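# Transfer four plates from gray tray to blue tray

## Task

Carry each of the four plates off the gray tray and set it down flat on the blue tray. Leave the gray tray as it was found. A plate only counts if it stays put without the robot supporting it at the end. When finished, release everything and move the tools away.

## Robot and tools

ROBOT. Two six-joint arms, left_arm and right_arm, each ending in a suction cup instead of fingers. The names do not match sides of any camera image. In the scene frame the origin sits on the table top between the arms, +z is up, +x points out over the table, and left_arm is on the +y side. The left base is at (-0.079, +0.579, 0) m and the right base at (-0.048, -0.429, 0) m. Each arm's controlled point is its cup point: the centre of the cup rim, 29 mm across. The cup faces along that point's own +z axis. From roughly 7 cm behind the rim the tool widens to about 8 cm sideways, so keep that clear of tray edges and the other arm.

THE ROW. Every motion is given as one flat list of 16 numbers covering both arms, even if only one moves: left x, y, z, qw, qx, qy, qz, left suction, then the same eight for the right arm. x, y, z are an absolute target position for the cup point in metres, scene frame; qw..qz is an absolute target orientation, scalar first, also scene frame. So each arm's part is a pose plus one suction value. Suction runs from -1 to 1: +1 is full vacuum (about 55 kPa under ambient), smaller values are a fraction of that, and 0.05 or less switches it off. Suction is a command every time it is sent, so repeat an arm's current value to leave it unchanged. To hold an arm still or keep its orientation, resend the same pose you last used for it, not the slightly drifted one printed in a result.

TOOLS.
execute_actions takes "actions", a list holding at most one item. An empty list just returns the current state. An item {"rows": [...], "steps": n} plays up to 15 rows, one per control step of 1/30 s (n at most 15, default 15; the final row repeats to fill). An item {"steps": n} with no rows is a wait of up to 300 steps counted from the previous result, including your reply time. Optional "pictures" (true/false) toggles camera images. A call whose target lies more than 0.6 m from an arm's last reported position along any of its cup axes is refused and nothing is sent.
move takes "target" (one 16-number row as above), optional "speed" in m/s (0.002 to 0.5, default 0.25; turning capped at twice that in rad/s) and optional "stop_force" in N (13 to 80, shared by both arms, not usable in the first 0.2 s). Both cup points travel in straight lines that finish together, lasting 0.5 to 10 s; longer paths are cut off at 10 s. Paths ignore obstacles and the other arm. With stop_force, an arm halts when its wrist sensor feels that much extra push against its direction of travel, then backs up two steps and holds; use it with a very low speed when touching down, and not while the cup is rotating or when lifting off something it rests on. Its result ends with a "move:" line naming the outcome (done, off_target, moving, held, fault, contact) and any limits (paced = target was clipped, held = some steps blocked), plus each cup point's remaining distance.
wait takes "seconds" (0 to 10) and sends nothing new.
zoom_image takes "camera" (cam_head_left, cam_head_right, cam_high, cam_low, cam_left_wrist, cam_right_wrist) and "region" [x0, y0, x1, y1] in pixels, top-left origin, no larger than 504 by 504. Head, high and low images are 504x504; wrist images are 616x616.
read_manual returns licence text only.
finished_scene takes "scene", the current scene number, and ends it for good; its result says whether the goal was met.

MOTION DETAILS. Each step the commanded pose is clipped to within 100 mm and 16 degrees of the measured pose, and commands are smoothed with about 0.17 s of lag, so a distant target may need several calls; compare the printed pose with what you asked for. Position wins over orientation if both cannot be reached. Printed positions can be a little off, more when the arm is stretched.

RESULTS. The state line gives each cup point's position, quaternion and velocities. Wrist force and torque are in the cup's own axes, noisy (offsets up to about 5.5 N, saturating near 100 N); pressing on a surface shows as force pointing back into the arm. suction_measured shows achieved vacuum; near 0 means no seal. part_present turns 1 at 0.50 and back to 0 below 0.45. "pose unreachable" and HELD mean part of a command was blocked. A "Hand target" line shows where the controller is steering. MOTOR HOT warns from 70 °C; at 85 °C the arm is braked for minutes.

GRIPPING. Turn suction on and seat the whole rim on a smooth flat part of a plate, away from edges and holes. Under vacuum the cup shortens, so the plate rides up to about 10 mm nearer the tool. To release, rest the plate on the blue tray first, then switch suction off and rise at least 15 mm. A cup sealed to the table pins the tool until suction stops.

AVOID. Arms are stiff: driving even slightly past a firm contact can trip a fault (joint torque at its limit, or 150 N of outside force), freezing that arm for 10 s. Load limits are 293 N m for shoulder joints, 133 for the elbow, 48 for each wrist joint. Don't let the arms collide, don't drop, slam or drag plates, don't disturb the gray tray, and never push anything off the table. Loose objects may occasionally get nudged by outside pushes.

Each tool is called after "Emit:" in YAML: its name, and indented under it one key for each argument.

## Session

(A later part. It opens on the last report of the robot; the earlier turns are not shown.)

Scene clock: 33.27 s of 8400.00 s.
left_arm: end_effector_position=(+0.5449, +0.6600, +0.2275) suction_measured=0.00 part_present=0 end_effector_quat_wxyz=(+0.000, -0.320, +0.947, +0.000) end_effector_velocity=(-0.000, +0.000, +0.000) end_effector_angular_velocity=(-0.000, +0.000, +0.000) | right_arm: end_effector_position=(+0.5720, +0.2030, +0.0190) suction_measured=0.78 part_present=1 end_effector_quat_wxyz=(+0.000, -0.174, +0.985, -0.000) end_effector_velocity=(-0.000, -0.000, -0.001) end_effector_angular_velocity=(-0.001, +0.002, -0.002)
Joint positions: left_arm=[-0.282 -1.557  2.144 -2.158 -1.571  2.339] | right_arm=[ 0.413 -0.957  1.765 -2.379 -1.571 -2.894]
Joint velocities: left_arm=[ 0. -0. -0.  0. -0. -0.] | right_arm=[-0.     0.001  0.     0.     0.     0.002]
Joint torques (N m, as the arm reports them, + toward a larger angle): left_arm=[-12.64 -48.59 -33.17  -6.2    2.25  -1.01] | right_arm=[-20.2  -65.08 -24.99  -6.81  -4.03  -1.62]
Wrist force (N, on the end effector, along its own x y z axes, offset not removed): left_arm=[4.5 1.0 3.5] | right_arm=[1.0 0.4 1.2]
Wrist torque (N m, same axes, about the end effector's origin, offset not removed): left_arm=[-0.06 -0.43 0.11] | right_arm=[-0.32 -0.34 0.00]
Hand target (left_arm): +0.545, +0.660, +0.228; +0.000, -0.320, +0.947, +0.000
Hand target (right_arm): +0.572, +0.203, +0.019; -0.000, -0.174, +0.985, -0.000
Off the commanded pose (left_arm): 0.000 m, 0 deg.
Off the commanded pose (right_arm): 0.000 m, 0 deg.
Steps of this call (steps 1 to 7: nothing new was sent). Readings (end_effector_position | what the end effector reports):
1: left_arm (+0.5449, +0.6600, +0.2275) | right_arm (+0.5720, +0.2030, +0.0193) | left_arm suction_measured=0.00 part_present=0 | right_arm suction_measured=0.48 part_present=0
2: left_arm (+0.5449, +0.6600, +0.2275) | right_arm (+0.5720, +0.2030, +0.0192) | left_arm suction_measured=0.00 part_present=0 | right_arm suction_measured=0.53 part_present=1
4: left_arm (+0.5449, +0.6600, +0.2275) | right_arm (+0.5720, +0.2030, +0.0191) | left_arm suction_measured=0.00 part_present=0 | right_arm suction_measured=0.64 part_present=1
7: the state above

Emit:
move:
  target: [0.5449,0.66,0.2275,0,-0.320,0.947,0,0,0.572,0.203,0.088,0,-0.1736,0.9848,0,1]
  speed: 0.15

Emit:
move:
  target: [0.5449,0.66,0.2275,0,-0.320,0.947,0,0,0.685,-0.135,0.088,0,-0.052,0.9986,0,1]
  speed: 0.45

Scene clock: 34.87 s of 8400.00 s.
left_arm: end_effector_position=(+0.5449, +0.6600, +0.2275) suction_measured=0.00 part_present=0 end_effector_quat_wxyz=(+0.000, -0.320, +0.947, +0.000) end_effector_velocity=(-0.001, +0.000, -0.001) end_effector_angular_velocity=(+0.001, +0.002, -0.000) | right_arm: end_effector_position=(+0.5720, +0.2030, +0.0877) suction_measured=0.99 part_present=1 end_effector_quat_wxyz=(+0.000, -0.174, +0.985, +0.000) end_effector_velocity=(+0.000, +0.001, +0.004) end_effector_angular_velocity=(+0.002, -0.001, +0.000)
Joint positions: left_arm=[-0.282 -1.557  2.144 -2.158 -1.571  2.339] | right_arm=[ 0.413 -1.035  1.741 -2.277 -1.571 -2.894]
Joint velocities: left_arm=[-0.     0.     0.001  0.001  0.    -0.   ] | right_arm=[ 0.    -0.004 -0.002  0.003  0.001 -0.   ]
Joint torques (N m, as the arm reports them, + toward a larger angle): left_arm=[-10.84 -49.21 -33.85  -6.44   2.28  -1.21] | right_arm=[ -4.4  -95.1  -43.45  -0.17  -3.31   2.73]
Wrist force (N, on the end effector, along its own x y z axes, offset not removed): left_arm=[2.8 0.8 3.8] | right_arm=[0.7 -0.8 1.7]
Wrist torque (N m, same axes, about the end effector's origin, offset not removed): left_arm=[-0.05 -0.04 0.08] | right_arm=[-0.42 -0.30 -0.10]
Hand target (left_arm): +0.545, +0.660, +0.228; +0.000, -0.320, +0.947, +0.000
Hand target (right_arm): +0.572, +0.203, +0.088; +0.000, -0.174, +0.985, +0.000
Off the commanded pose (left_arm): 0.000 m, 0 deg.
Off the commanded pose (right_arm): 0.000 m, 0 deg.
move: done

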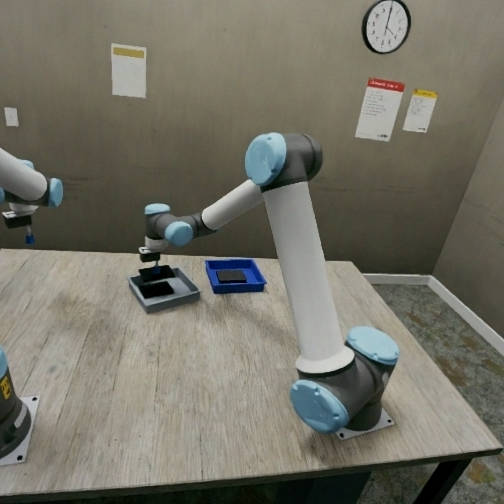

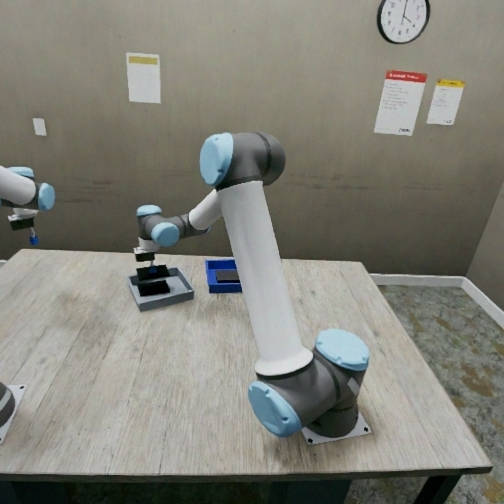

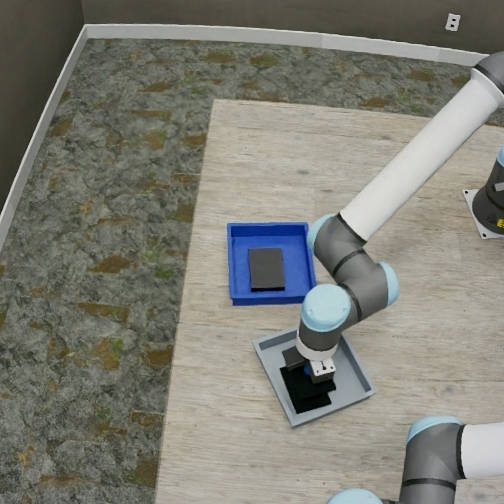

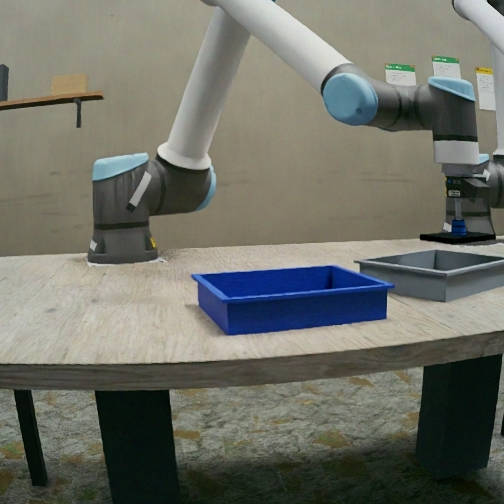

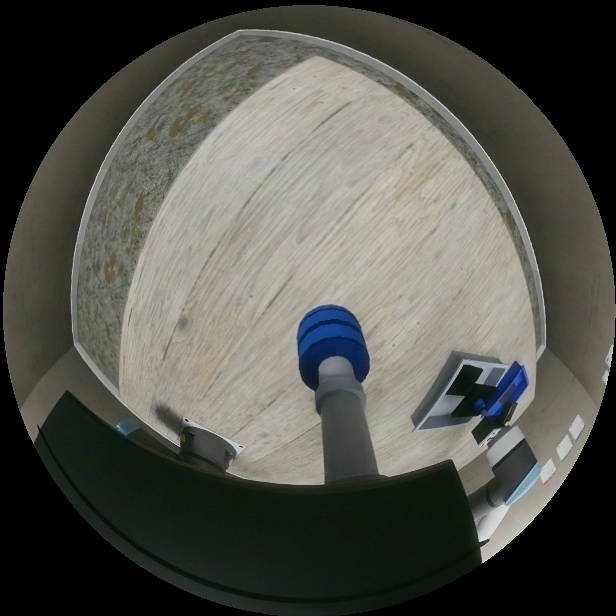

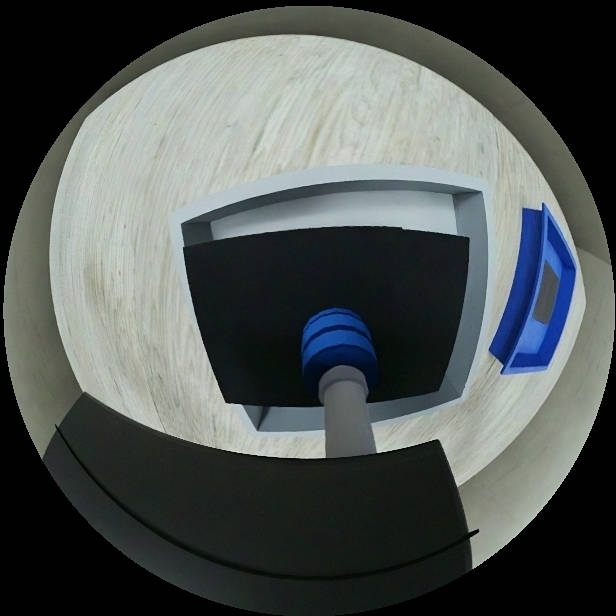

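Scene clock: 36.50 s of 8400.00 s.
left_arm: end_effector_position=(+0.5449, +0.6600, +0.2275) suction_measured=0.00 part_present=0 end_effector_quat_wxyz=(+0.000, -0.320, +0.947, +0.000) end_effector_velocity=(-0.000, +0.000, -0.000) end_effector_angular_velocity=(-0.000, +0.000, +0.000) | right_arm: end_effector_position=(+0.6850, -0.1348, +0.0879) suction_measured=1.00 part_present=1 end_effector_quat_wxyz=(-0.000, -0.052, +0.999, -0.000) end_effector_velocity=(+0.000, -0.002, -0.001) end_effector_angular_velocity=(+0.001, +0.002, -0.003)
Joint positions: left_arm=[-0.282 -1.557  2.144 -2.158 -1.571  2.339] | right_arm=[-0.025 -1.157  1.943 -2.357 -1.571 -3.087]
Joint velocities: left_arm=[ 0.  0.  0.  0. -0. -0.] | right_arm=[-0.003  0.     0.001  0.001  0.001 -0.001]
Joint torques (N m, as the arm reports them, + toward a larger angle): left_arm=[-14.34 -51.8  -32.47  -6.66   2.31  -0.93] | right_arm=[-19.98 -83.52 -26.2   -3.29   4.11  -1.92]
Wrist force (N, on the end effector, along its own x y z axes, offset not removed): left_arm=[5.5 2.6 3.2] | right_arm=[1.2 0.0 2.4]
Wrist torque (N m, same axes, about the end effector's origin, offset not removed): left_arm=[0.15 -0.50 0.13] | right_arm=[-0.21 -0.39 -0.09]
Hand target (left_arm): +0.545, +0.660, +0.228; +0.000, -0.320, +0.947, +0.000
Hand target (right_arm): +0.685, -0.135, +0.088; -0.000, -0.052, +0.999, -0.000
Off the commanded pose (left_arm): 0.000 m, 0 deg.
Off the commanded pose (right_arm): 0.000 m, 0 deg.
move: done

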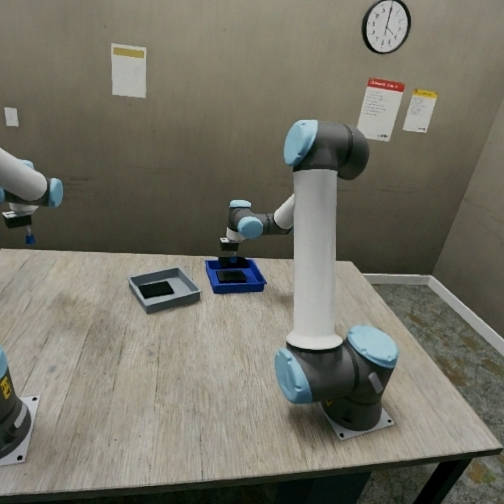

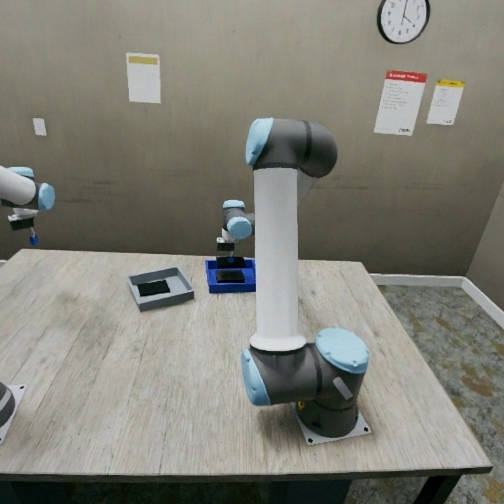

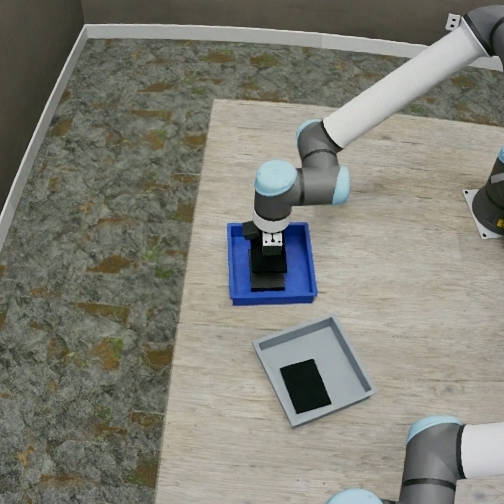

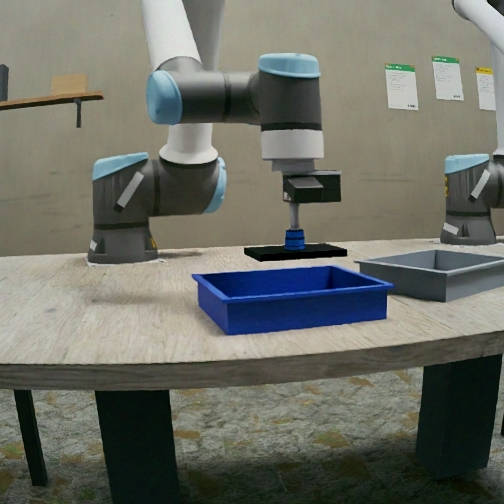

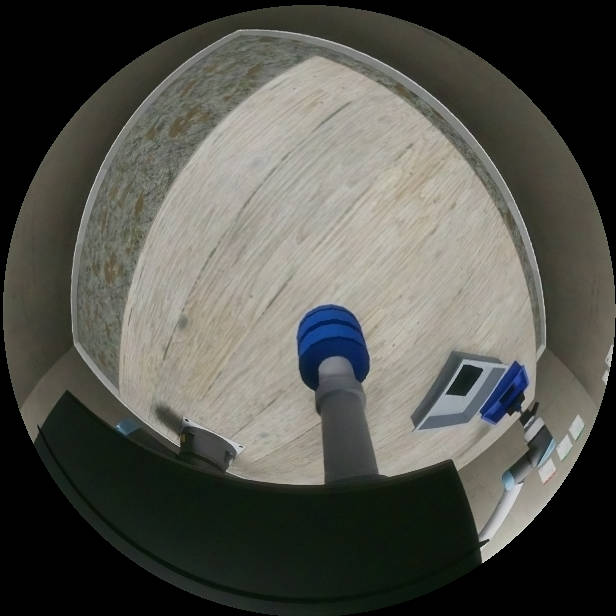

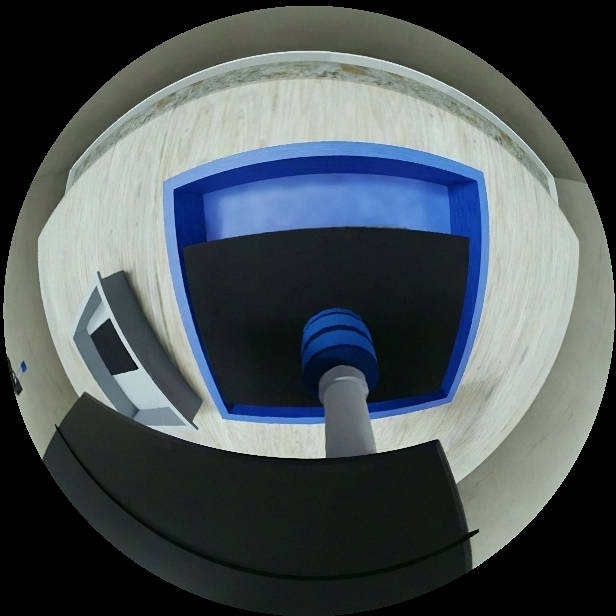

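Emit:
move:
  target: [0.5449,0.66,0.2275,0,-0.320,0.947,0,0,0.685,-0.135,0.0255,0,-0.052,0.9986,0,1]
  speed: 0.13

Emit:
move:
  target: [0.5449,0.66,0.2275,0,-0.320,0.947,0,0,0.685,-0.135,0.0185,0,-0.052,0.9986,0,1]
  speed: 0.004
  stop_force: 13

Scene clock: 38.50 s of 8400.00 s.
left_arm: end_effector_position=(+0.5449, +0.6600, +0.2275) suction_measured=0.00 part_present=0 end_effector_quat_wxyz=(+0.000, -0.320, +0.947, +0.000) end_effector_velocity=(+0.000, +0.000, +0.000) end_effector_angular_velocity=(+0.001, -0.000, -0.000) | right_arm: end_effector_position=(+0.6851, -0.1351, +0.0259) suction_measured=0.96 part_present=1 end_effector_quat_wxyz=(-0.000, -0.052, +0.999, -0.000) end_effector_velocity=(+0.000, +0.000, -0.003) end_effector_angular_velocity=(+0.001, +0.000, -0.000)
Joint positions: left_arm=[-0.282 -1.557  2.144 -2.158 -1.571  2.339] | right_arm=[-0.025 -1.075  1.967 -2.463 -1.571 -3.087]
Joint velocities: left_arm=[-0.    -0.    -0.    -0.     0.001  0.   ] | right_arm=[ 0.     0.005  0.    -0.005  0.001  0.   ]
Joint torques (N m, as the arm reports them, + toward a larger angle): left_arm=[-11.14 -47.58 -31.93  -6.55   2.05  -1.17] | right_arm=[  6.5  -55.43 -21.68  -6.54   4.08   2.77]
Wrist force (N, on the end effector, along its own x y z axes, offset not removed): left_arm=[1.9 -0.8 1.0] | right_arm=[0.2 0.8 2.6]
Wrist torque (N m, same axes, about the end effector's origin, offset not removed): left_arm=[-0.25 -0.01 0.08] | right_arm=[-0.12 -0.30 -0.02]
Hand target (left_arm): +0.545, +0.660, +0.228; +0.000, -0.320, +0.947, +0.000
Hand target (right_arm): +0.685, -0.135, +0.025; -0.000, -0.052, +0.999, -0.000
Off the commanded pose (left_arm): 0.000 m, 0 deg.
Off the commanded pose (right_arm): 0.000 m, 0 deg.
move: done

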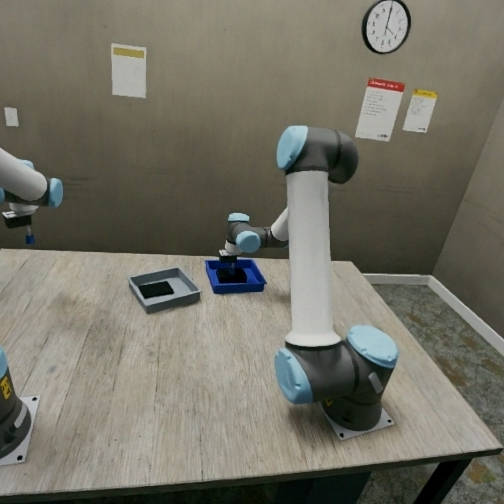

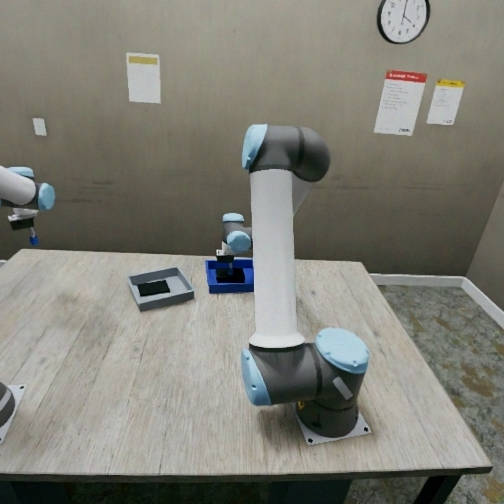

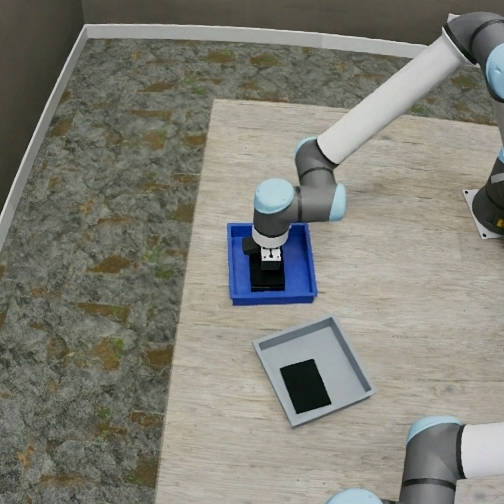

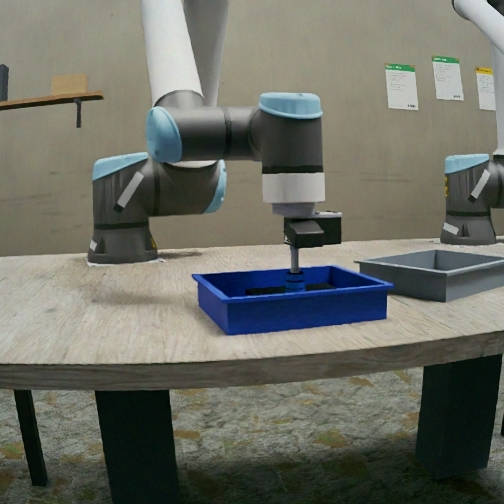

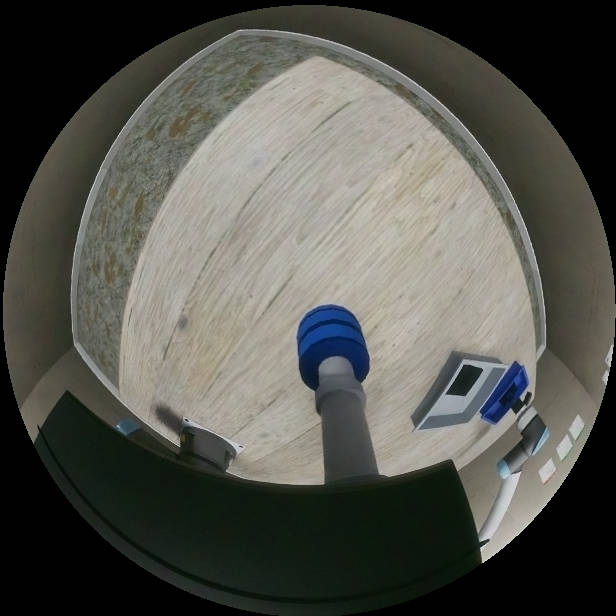

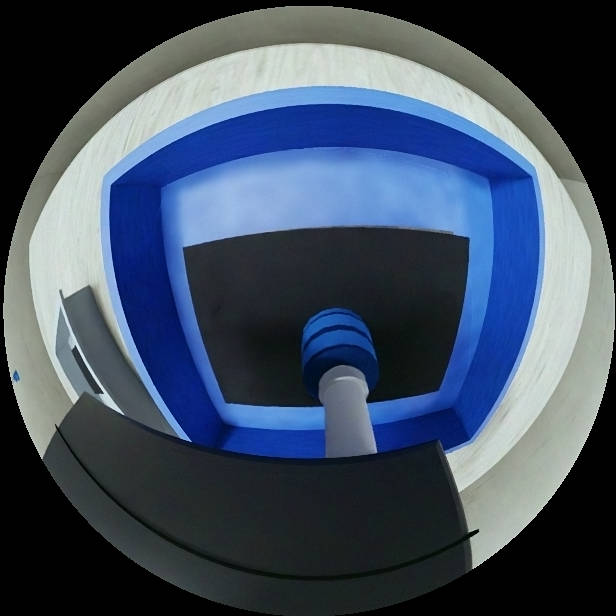

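Scene clock: 39.43 s of 8400.00 s.
left_arm: end_effector_position=(+0.5449, +0.6600, +0.2275) suction_measured=0.00 part_present=0 end_effector_quat_wxyz=(+0.000, -0.320, +0.947, +0.000) end_effector_velocity=(+0.000, -0.000, +0.001) end_effector_angular_velocity=(-0.002, -0.001, -0.000) | right_arm: end_effector_position=(+0.6851, -0.1351, +0.0237) suction_measured=0.99 part_present=1 end_effector_quat_wxyz=(+0.000, -0.052, +0.999, +0.000) end_effector_velocity=(-0.000, +0.000, +0.001) end_effector_angular_velocity=(+0.001, +0.002, +0.000)
Joint positions: left_arm=[-0.282 -1.557  2.144 -2.158 -1.571  2.339] | right_arm=[-0.025 -1.072  1.968 -2.467 -1.571 -3.087]
Joint velocities: left_arm=[ 0.    -0.001 -0.001  0.    -0.002  0.   ] | right_arm=[ 0.    -0.002 -0.     0.004  0.001 -0.   ]
Joint torques (N m, as the arm reports them, + toward a larger angle): left_arm=[-13.04 -48.05 -34.06  -6.41   1.97  -1.14] | right_arm=[  8.45 -67.76 -19.44   0.58   3.99   2.27]
Wrist force (N, on the end effector, along its own x y z axes, offset not removed): left_arm=[4.2 -0.1 5.6] | right_arm=[8.6 -2.8 -24.3]
Wrist torque (N m, same axes, about the end effector's origin, offset not removed): left_arm=[-0.20 -0.19 0.17] | right_arm=[-0.65 -0.55 0.06]
Hand target (left_arm): +0.545, +0.660, +0.228; +0.000, -0.320, +0.947, +0.000
Hand target (right_arm): +0.685, -0.135, +0.024; +0.000, -0.052, +0.999, +0.000
Off the commanded pose (left_arm): 0.000 m, 0 deg.
Off the commanded pose (right_arm): 0.005 m, 0 deg.
move: contact (right_arm)

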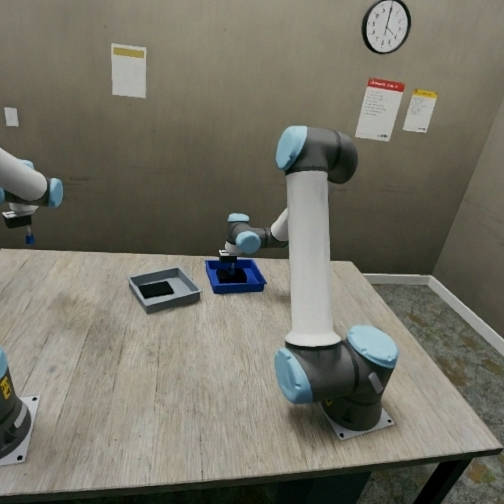

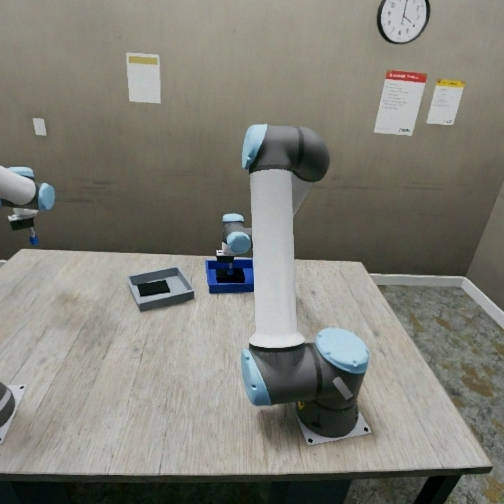

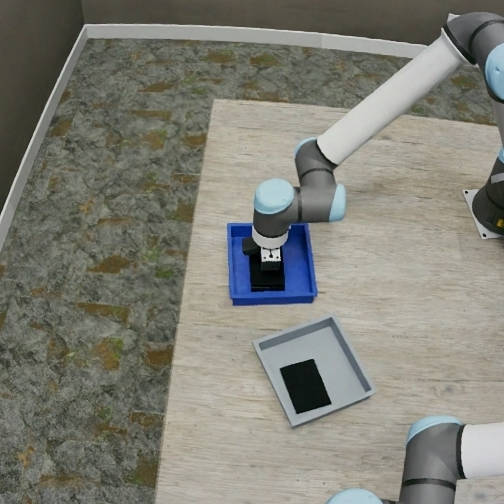

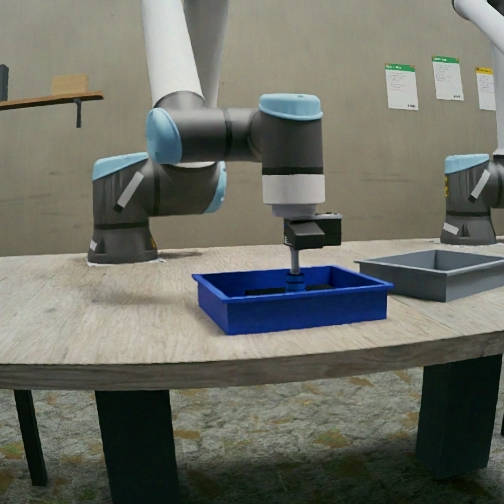

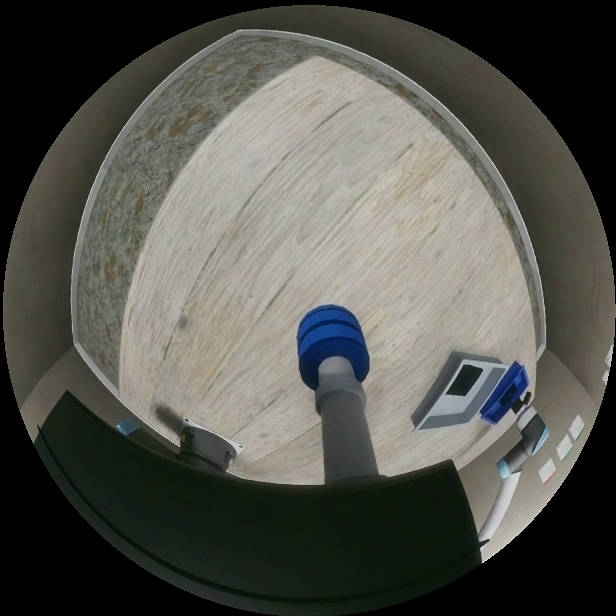

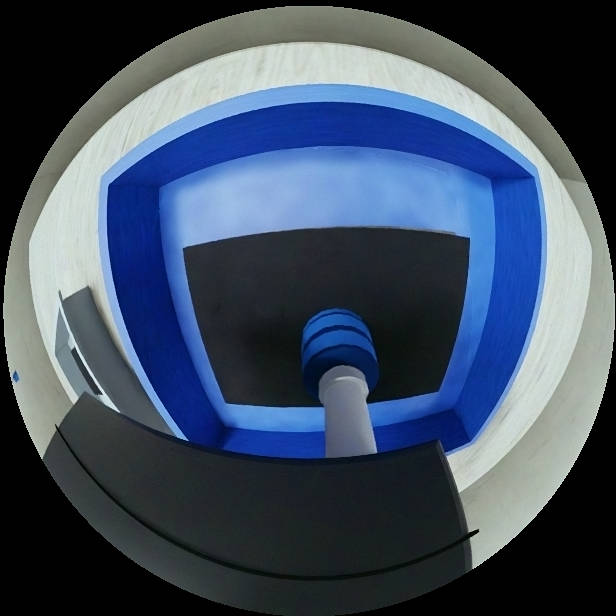

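Emit:
execute_actions:
  actions:
    - {"rows":[[0.5449,0.66,0.2275,0,-0.320,0.947,0,0,0.685,-0.135,0.0245,0,-0.052,0.9986,0,0]],"steps":3}
  pictures: false

Emit:
move:
  target: [0.5449,0.66,0.2275,0,-0.320,0.947,0,0,0.685,-0.135,0.08,0,-0.052,0.9986,0,0]
  speed: 0.25

Emit:
move:
  target: [0.5449,0.66,0.2275,0,-0.320,0.947,0,0,0.572,0.203,0.08,0,-0.1736,0.9848,0,0]
  speed: 0.45

Scene clock: 40.57 s of 8400.00 s.
left_arm: end_effector_position=(+0.5449, +0.6600, +0.2275) suction_measured=0.00 part_present=0 end_effector_quat_wxyz=(+0.000, -0.320, +0.947, +0.000) end_effector_velocity=(-0.000, +0.000, -0.000) end_effector_angular_velocity=(+0.000, +0.000, +0.000) | right_arm: end_effector_position=(+0.6850, -0.1351, +0.0241) suction_measured=0.00 part_present=0 end_effector_quat_wxyz=(+0.000, -0.052, +0.999, +0.000) end_effector_velocity=(-0.001, +0.000, +0.002) end_effector_angular_velocity=(-0.000, +0.002, +0.001)
Joint positions: left_arm=[-0.282 -1.557  2.144 -2.158 -1.571  2.339] | right_arm=[-0.025 -1.073  1.968 -2.466 -1.571 -3.087]
Joint velocities: left_arm=[ 0.    -0.     0.001 -0.     0.    -0.   ] | right_arm=[ 0.    -0.004 -0.     0.006  0.    -0.001]
Joint torques (N m, as the arm reports them, + toward a larger angle): left_arm=[-11.62 -45.76 -32.58  -6.34   2.26  -1.34] | right_arm=[ 14.7  -77.49 -31.45   0.95   3.97   2.67]
Wrist force (N, on the end effector, along its own x y z axes, offset not removed): left_arm=[2.3 -2.4 1.0] | right_arm=[0.8 -1.3 -13.7]
Wrist torque (N m, same axes, about the end effector's origin, offset not removed): left_arm=[-0.41 -0.05 0.21] | right_arm=[-0.40 -0.04 -0.04]
Hand target (left_arm): +0.545, +0.660, +0.228; +0.000, -0.320, +0.947, +0.000
Hand target (right_arm): +0.685, -0.135, +0.024; +0.000, -0.052, +0.999, +0.000
Off the commanded pose (left_arm): 0.000 m, 0 deg.
Off the commanded pose (right_arm): 0.000 m, 0 deg.
Steps of this call (steps 1 to 31: nothing new was sent; steps 32 to 34: all 3 steps of this action). Readings (end_effector_position | what the end effector reports):
32: left_arm (+0.5449, +0.6600, +0.2275) | right_arm (+0.6850, -0.1351, +0.0239) | left_arm suction_measured=0.00 part_present=0 | right_arm suction_measured=0.19 part_present=0
33: left_arm (+0.5449, +0.6600, +0.2275) | right_arm (+0.6851, -0.1351, +0.0240) | left_arm suction_measured=0.00 part_present=0 | right_arm suction_measured=0.00 part_present=0
34: the state above

Scene clock: 41.80 s of 8400.00 s.
left_arm: end_effector_position=(+0.5449, +0.6600, +0.2275) suction_measured=0.00 part_present=0 end_effector_quat_wxyz=(+0.000, -0.320, +0.947, +0.000) end_effector_velocity=(+0.000, -0.001, +0.001) end_effector_angular_velocity=(-0.002, -0.001, -0.000) | right_arm: end_effector_position=(+0.6849, -0.1349, +0.0797) suction_measured=0.00 part_present=0 end_effector_quat_wxyz=(+0.000, -0.052, +0.999, +0.000) end_effector_velocity=(-0.000, -0.001, +0.002) end_effector_angular_velocity=(-0.001, +0.002, -0.003)
Joint positions: left_arm=[-0.282 -1.557  2.144 -2.158 -1.571  2.339] | right_arm=[-0.025 -1.147  1.947 -2.372 -1.571 -3.087]
Joint velocities: left_arm=[-0.    -0.    -0.001 -0.    -0.002  0.   ] | right_arm=[-0.001 -0.003 -0.001  0.007 -0.     0.002]
Joint torques (N m, as the arm reports them, + toward a larger angle): left_arm=[-11.25 -52.65 -33.31  -6.37   2.1   -1.34] | right_arm=[ -3.63 -83.4  -41.19  -0.26   3.65  -1.59]
Wrist force (N, on the end effector, along its own x y z axes, offset not removed): left_arm=[3.9 3.7 3.4] | right_arm=[-1.0 0.3 0.4]
Wrist torque (N m, same axes, about the end effector's origin, offset not removed): left_arm=[0.45 -0.24 0.19] | right_arm=[-0.32 -0.01 0.05]
Hand target (left_arm): +0.545, +0.660, +0.228; +0.000, -0.320, +0.947, +0.000
Hand target (right_arm): +0.685, -0.135, +0.080; +0.000, -0.052, +0.999, +0.000
Off the commanded pose (left_arm): 0.000 m, 0 deg.
Off the commanded pose (right_arm): 0.000 m, 0 deg.
move: done

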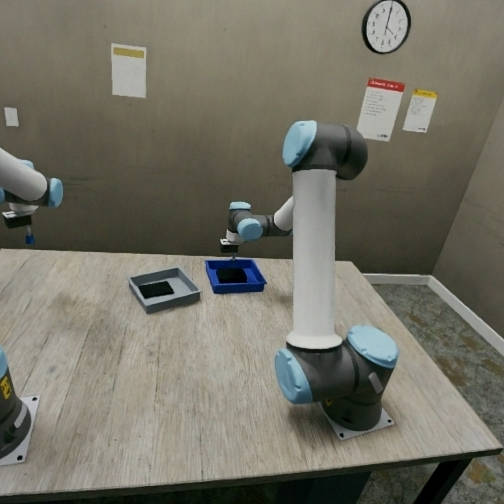

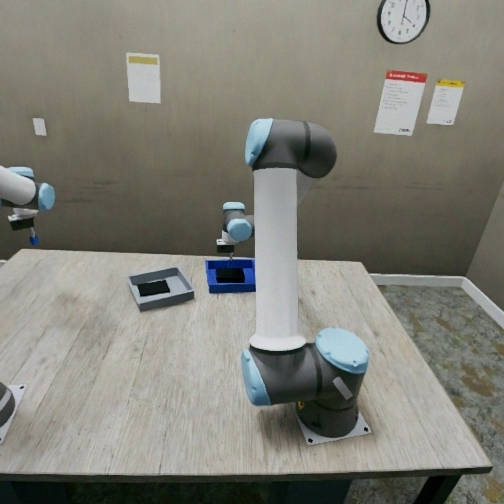

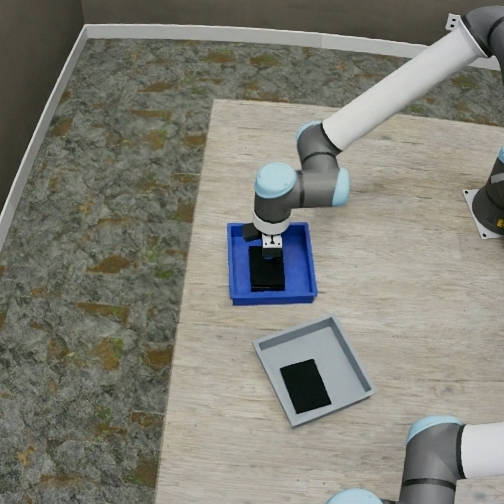

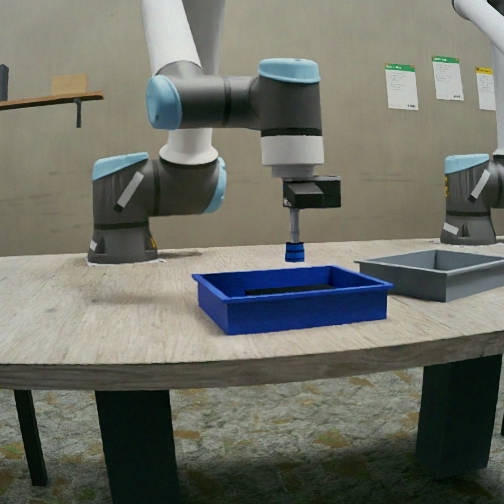

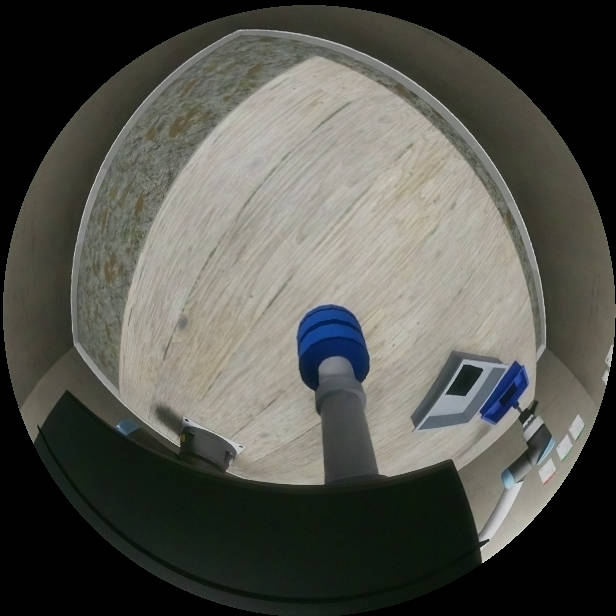

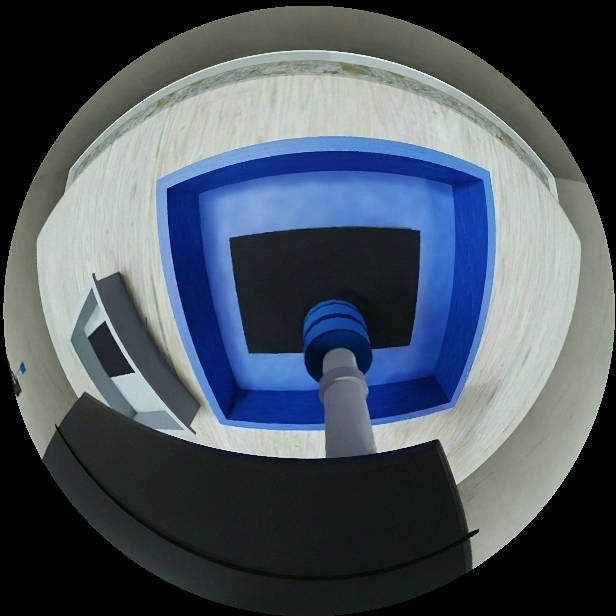

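Scene clock: 43.43 s of 8400.00 s.
left_arm: end_effector_position=(+0.5449, +0.6600, +0.2275) suction_measured=0.00 part_present=0 end_effector_quat_wxyz=(+0.000, -0.320, +0.947, +0.000) end_effector_velocity=(+0.001, -0.000, +0.001) end_effector_angular_velocity=(-0.000, -0.000, +0.000) | right_arm: end_effector_position=(+0.5719, +0.2028, +0.0801) suction_measured=0.00 part_present=0 end_effector_quat_wxyz=(+0.000, -0.174, +0.985, +0.000) end_effector_velocity=(-0.000, +0.003, -0.000) end_effector_angular_velocity=(+0.001, +0.002, +0.002)
Joint positions: left_arm=[-0.282 -1.557  2.144 -2.158 -1.571  2.339] | right_arm=[ 0.413 -1.027  1.745 -2.289 -1.571 -2.894]
Joint velocities: left_arm=[ 0.     0.    -0.001  0.001 -0.    -0.   ] | right_arm=[ 0.002  0.003 -0.004  0.003  0.002  0.   ]
Joint torques (N m, as the arm reports them, + toward a larger angle): left_arm=[-12.69 -49.67 -32.94  -6.01   1.21  -0.98] | right_arm=[ 15.86 -61.35 -43.04  -0.32  -3.95   2.84]
Wrist force (N, on the end effector, along its own x y z axes, offset not removed): left_arm=[3.4 -0.3 3.6] | right_arm=[1.0 -1.8 0.3]
Wrist torque (N m, same axes, about the end effector's origin, offset not removed): left_arm=[-0.18 -0.28 0.16] | right_arm=[-0.54 -0.35 0.06]
Hand target (left_arm): +0.545, +0.660, +0.228; +0.000, -0.320, +0.947, +0.000
Hand target (right_arm): +0.572, +0.203, +0.080; +0.000, -0.174, +0.985, +0.000
Off the commanded pose (left_arm): 0.000 m, 0 deg.
Off the commanded pose (right_arm): 0.000 m, 0 deg.
move: done

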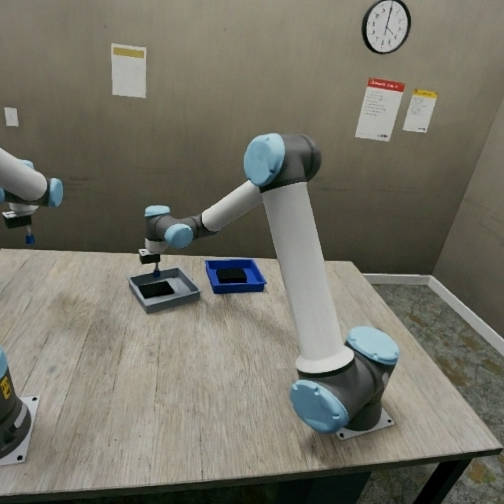

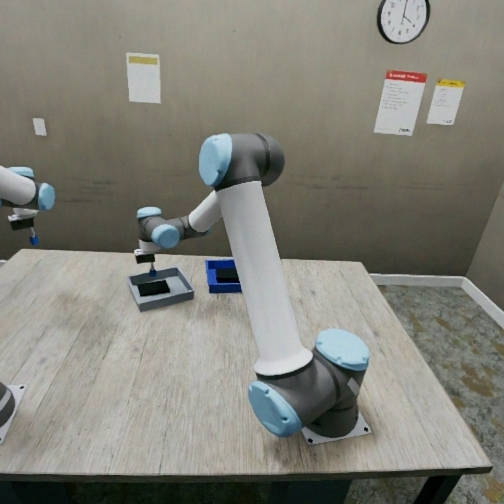

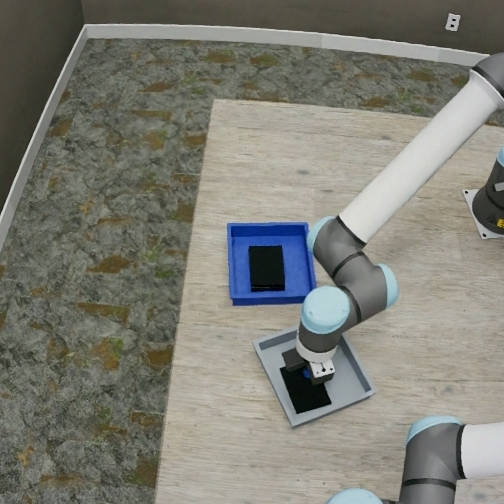

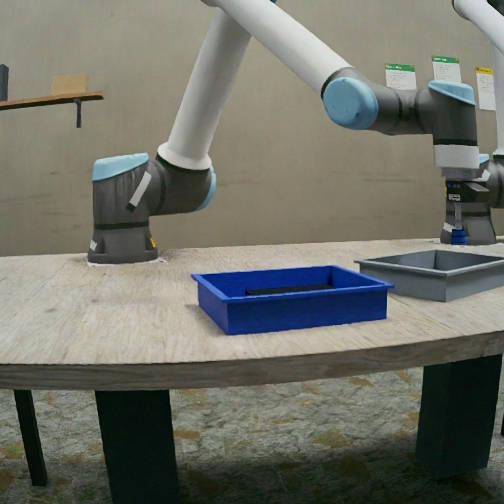

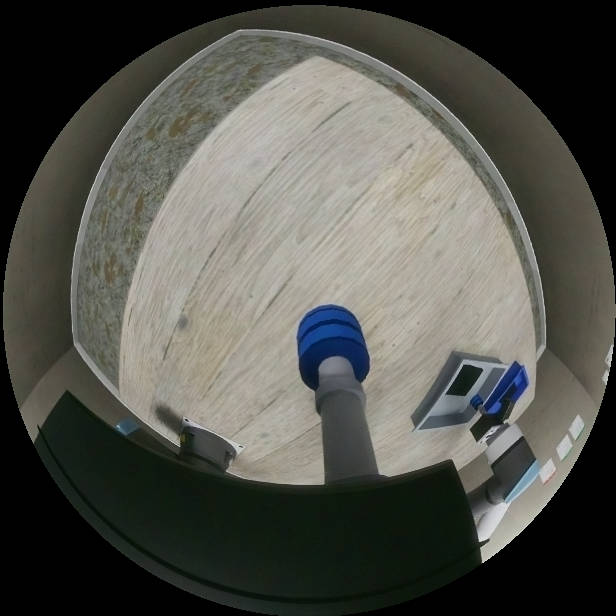

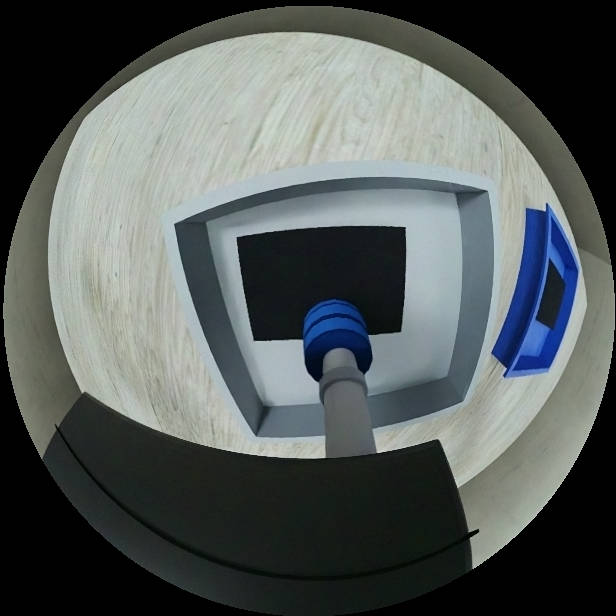

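Emit:
move:
  target: [0.5449,0.66,0.2275,0,-0.320,0.947,0,0,0.572,0.203,0.009,0,-0.1736,0.9848,0,1]
  speed: 0.1

Emit:
execute_actions:
  actions:
    - {"steps":4}
  pictures: false

Scene clock: 45.20 s of 8400.00 s.
left_arm: end_effector_position=(+0.5449, +0.6600, +0.2275) suction_measured=0.00 part_present=0 end_effector_quat_wxyz=(+0.000, -0.320, +0.947, +0.000) end_effector_velocity=(-0.000, +0.000, -0.000) end_effector_angular_velocity=(+0.000, +0.001, -0.000) | right_arm: end_effector_position=(+0.5720, +0.2030, +0.0094) suction_measured=0.45 part_present=0 end_effector_quat_wxyz=(-0.000, -0.174, +0.985, -0.000) end_effector_velocity=(+0.001, +0.000, -0.003) end_effector_angular_velocity=(+0.002, +0.000, -0.000)
Joint positions: left_arm=[-0.282 -1.557  2.144 -2.158 -1.571  2.339] | right_arm=[ 0.413 -0.945  1.767 -2.393 -1.571 -2.894]
Joint velocities: left_arm=[0.    0.    0.001 0.    0.    0.   ] | right_arm=[-0.001  0.005  0.    -0.006  0.002 -0.   ]
Joint torques (N m, as the arm reports them, + toward a larger angle): left_arm=[ -9.22 -49.29 -32.85  -6.96   1.59  -1.4 ] | right_arm=[-19.24 -68.37 -24.01  -6.8   -3.77  -1.25]
Wrist force (N, on the end effector, along its own x y z axes, offset not removed): left_arm=[0.6 -1.4 4.2] | right_arm=[-0.9 -1.0 0.3]
Wrist torque (N m, same axes, about the end effector's origin, offset not removed): left_arm=[-0.30 0.22 0.13] | right_arm=[-0.44 -0.04 -0.02]
Hand target (left_arm): +0.545, +0.660, +0.228; +0.000, -0.320, +0.947, +0.000
Hand target (right_arm): +0.572, +0.203, +0.009; -0.000, -0.174, +0.985, -0.000
Off the commanded pose (left_arm): 0.000 m, 0 deg.
Off the commanded pose (right_arm): 0.000 m, 0 deg.
move: done

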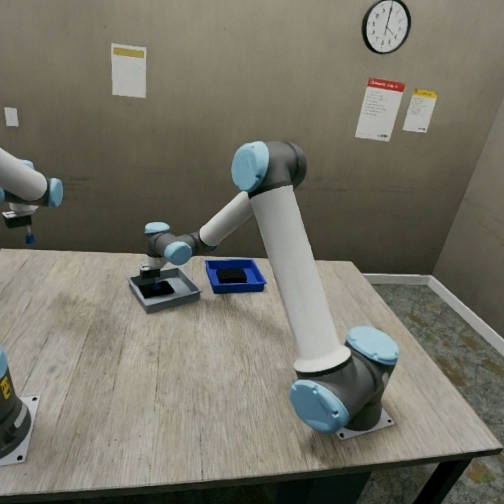

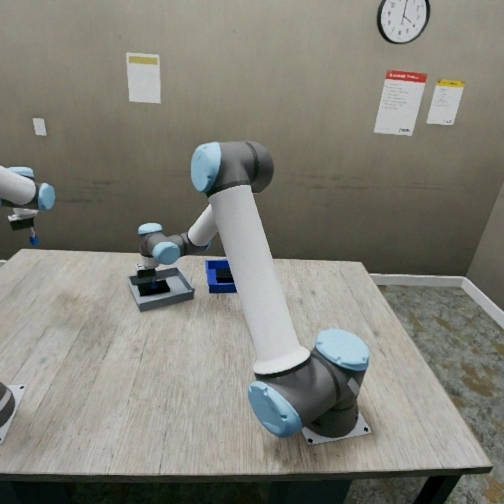

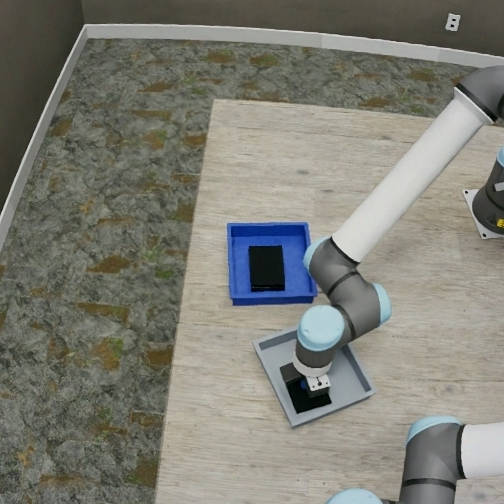

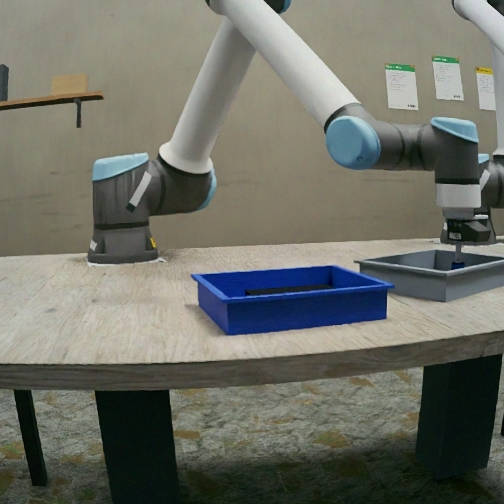

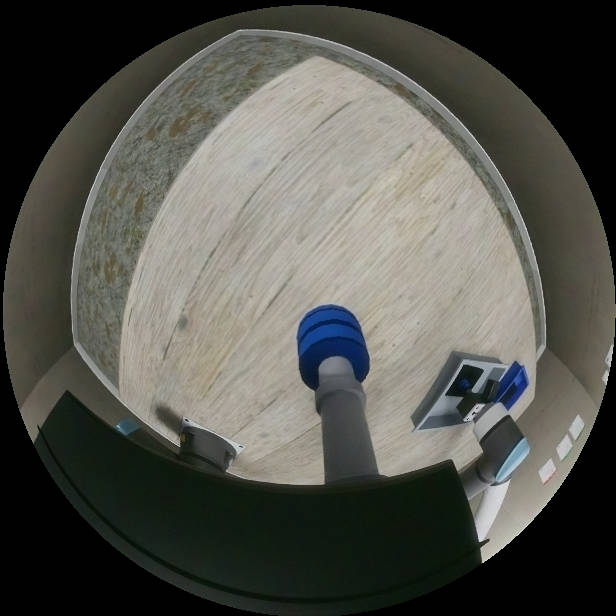

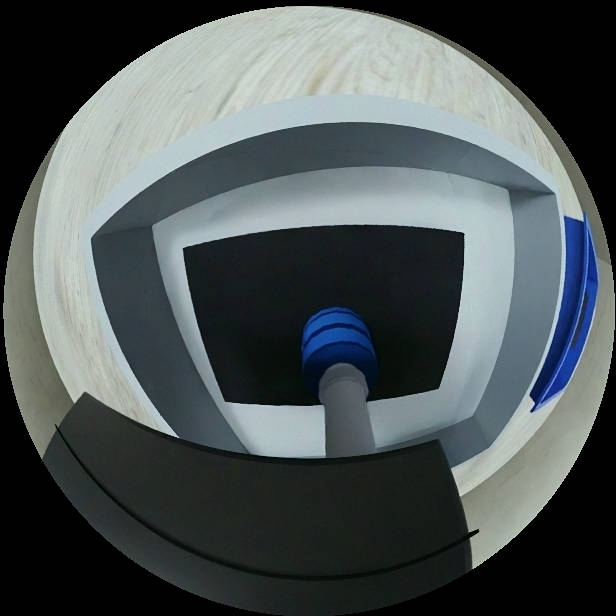

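Scene clock: 45.33 s of 8400.00 s.
left_arm: end_effector_position=(+0.5449, +0.6600, +0.2275) suction_measured=0.00 part_present=0 end_effector_quat_wxyz=(+0.000, -0.320, +0.947, +0.000) end_effector_velocity=(-0.001, +0.000, -0.000) end_effector_angular_velocity=(-0.000, +0.001, -0.000) | right_arm: end_effector_position=(+0.5720, +0.2030, +0.0091) suction_measured=0.64 part_present=1 end_effector_quat_wxyz=(+0.000, -0.174, +0.985, +0.000) end_effector_velocity=(+0.000, +0.001, -0.001) end_effector_angular_velocity=(+0.002, -0.001, +0.001)
Joint positions: left_arm=[-0.282 -1.557  2.144 -2.158 -1.571  2.339] | right_arm=[ 0.413 -0.945  1.767 -2.394 -1.571 -2.894]
Joint velocities: left_arm=[ 0.    -0.     0.001  0.    -0.     0.   ] | right_arm=[-0.     0.001 -0.001 -0.002  0.001 -0.001]
Joint torques (N m, as the arm reports them, + toward a larger angle): left_arm=[-10.18 -49.36 -34.02  -6.66   1.75  -1.07] | right_arm=[-19.68 -65.68 -24.26  -6.87  -3.98  -1.24]
Wrist force (N, on the end effector, along its own x y z axes, offset not removed): left_arm=[1.5 -0.8 2.4] | right_arm=[0.3 -1.3 5.6]
Wrist torque (N m, same axes, about the end effector's origin, offset not removed): left_arm=[-0.24 -0.02 0.08] | right_arm=[-0.52 -0.24 0.10]
Hand target (left_arm): +0.545, +0.660, +0.228; +0.000, -0.320, +0.947, +0.000
Hand target (right_arm): +0.572, +0.203, +0.009; -0.000, -0.174, +0.985, -0.000
Off the commanded pose (left_arm): 0.000 m, 0 deg.
Off the commanded pose (right_arm): 0.000 m, 0 deg.
Steps of this call (steps 1 to 4: nothing new was sent). Readings (end_effector_position | what the end effector reports):
1: left_arm (+0.5449, +0.6600, +0.2275) | right_arm (+0.5720, +0.2030, +0.0093) | left_arm suction_measured=0.00 part_present=0 | right_arm suction_measured=0.48 part_present=0
2: left_arm (+0.5449, +0.6600, +0.2275) | right_arm (+0.5720, +0.2030, +0.0092) | left_arm suction_measured=0.00 part_present=0 | right_arm suction_measured=0.54 part_present=1
4: the state above


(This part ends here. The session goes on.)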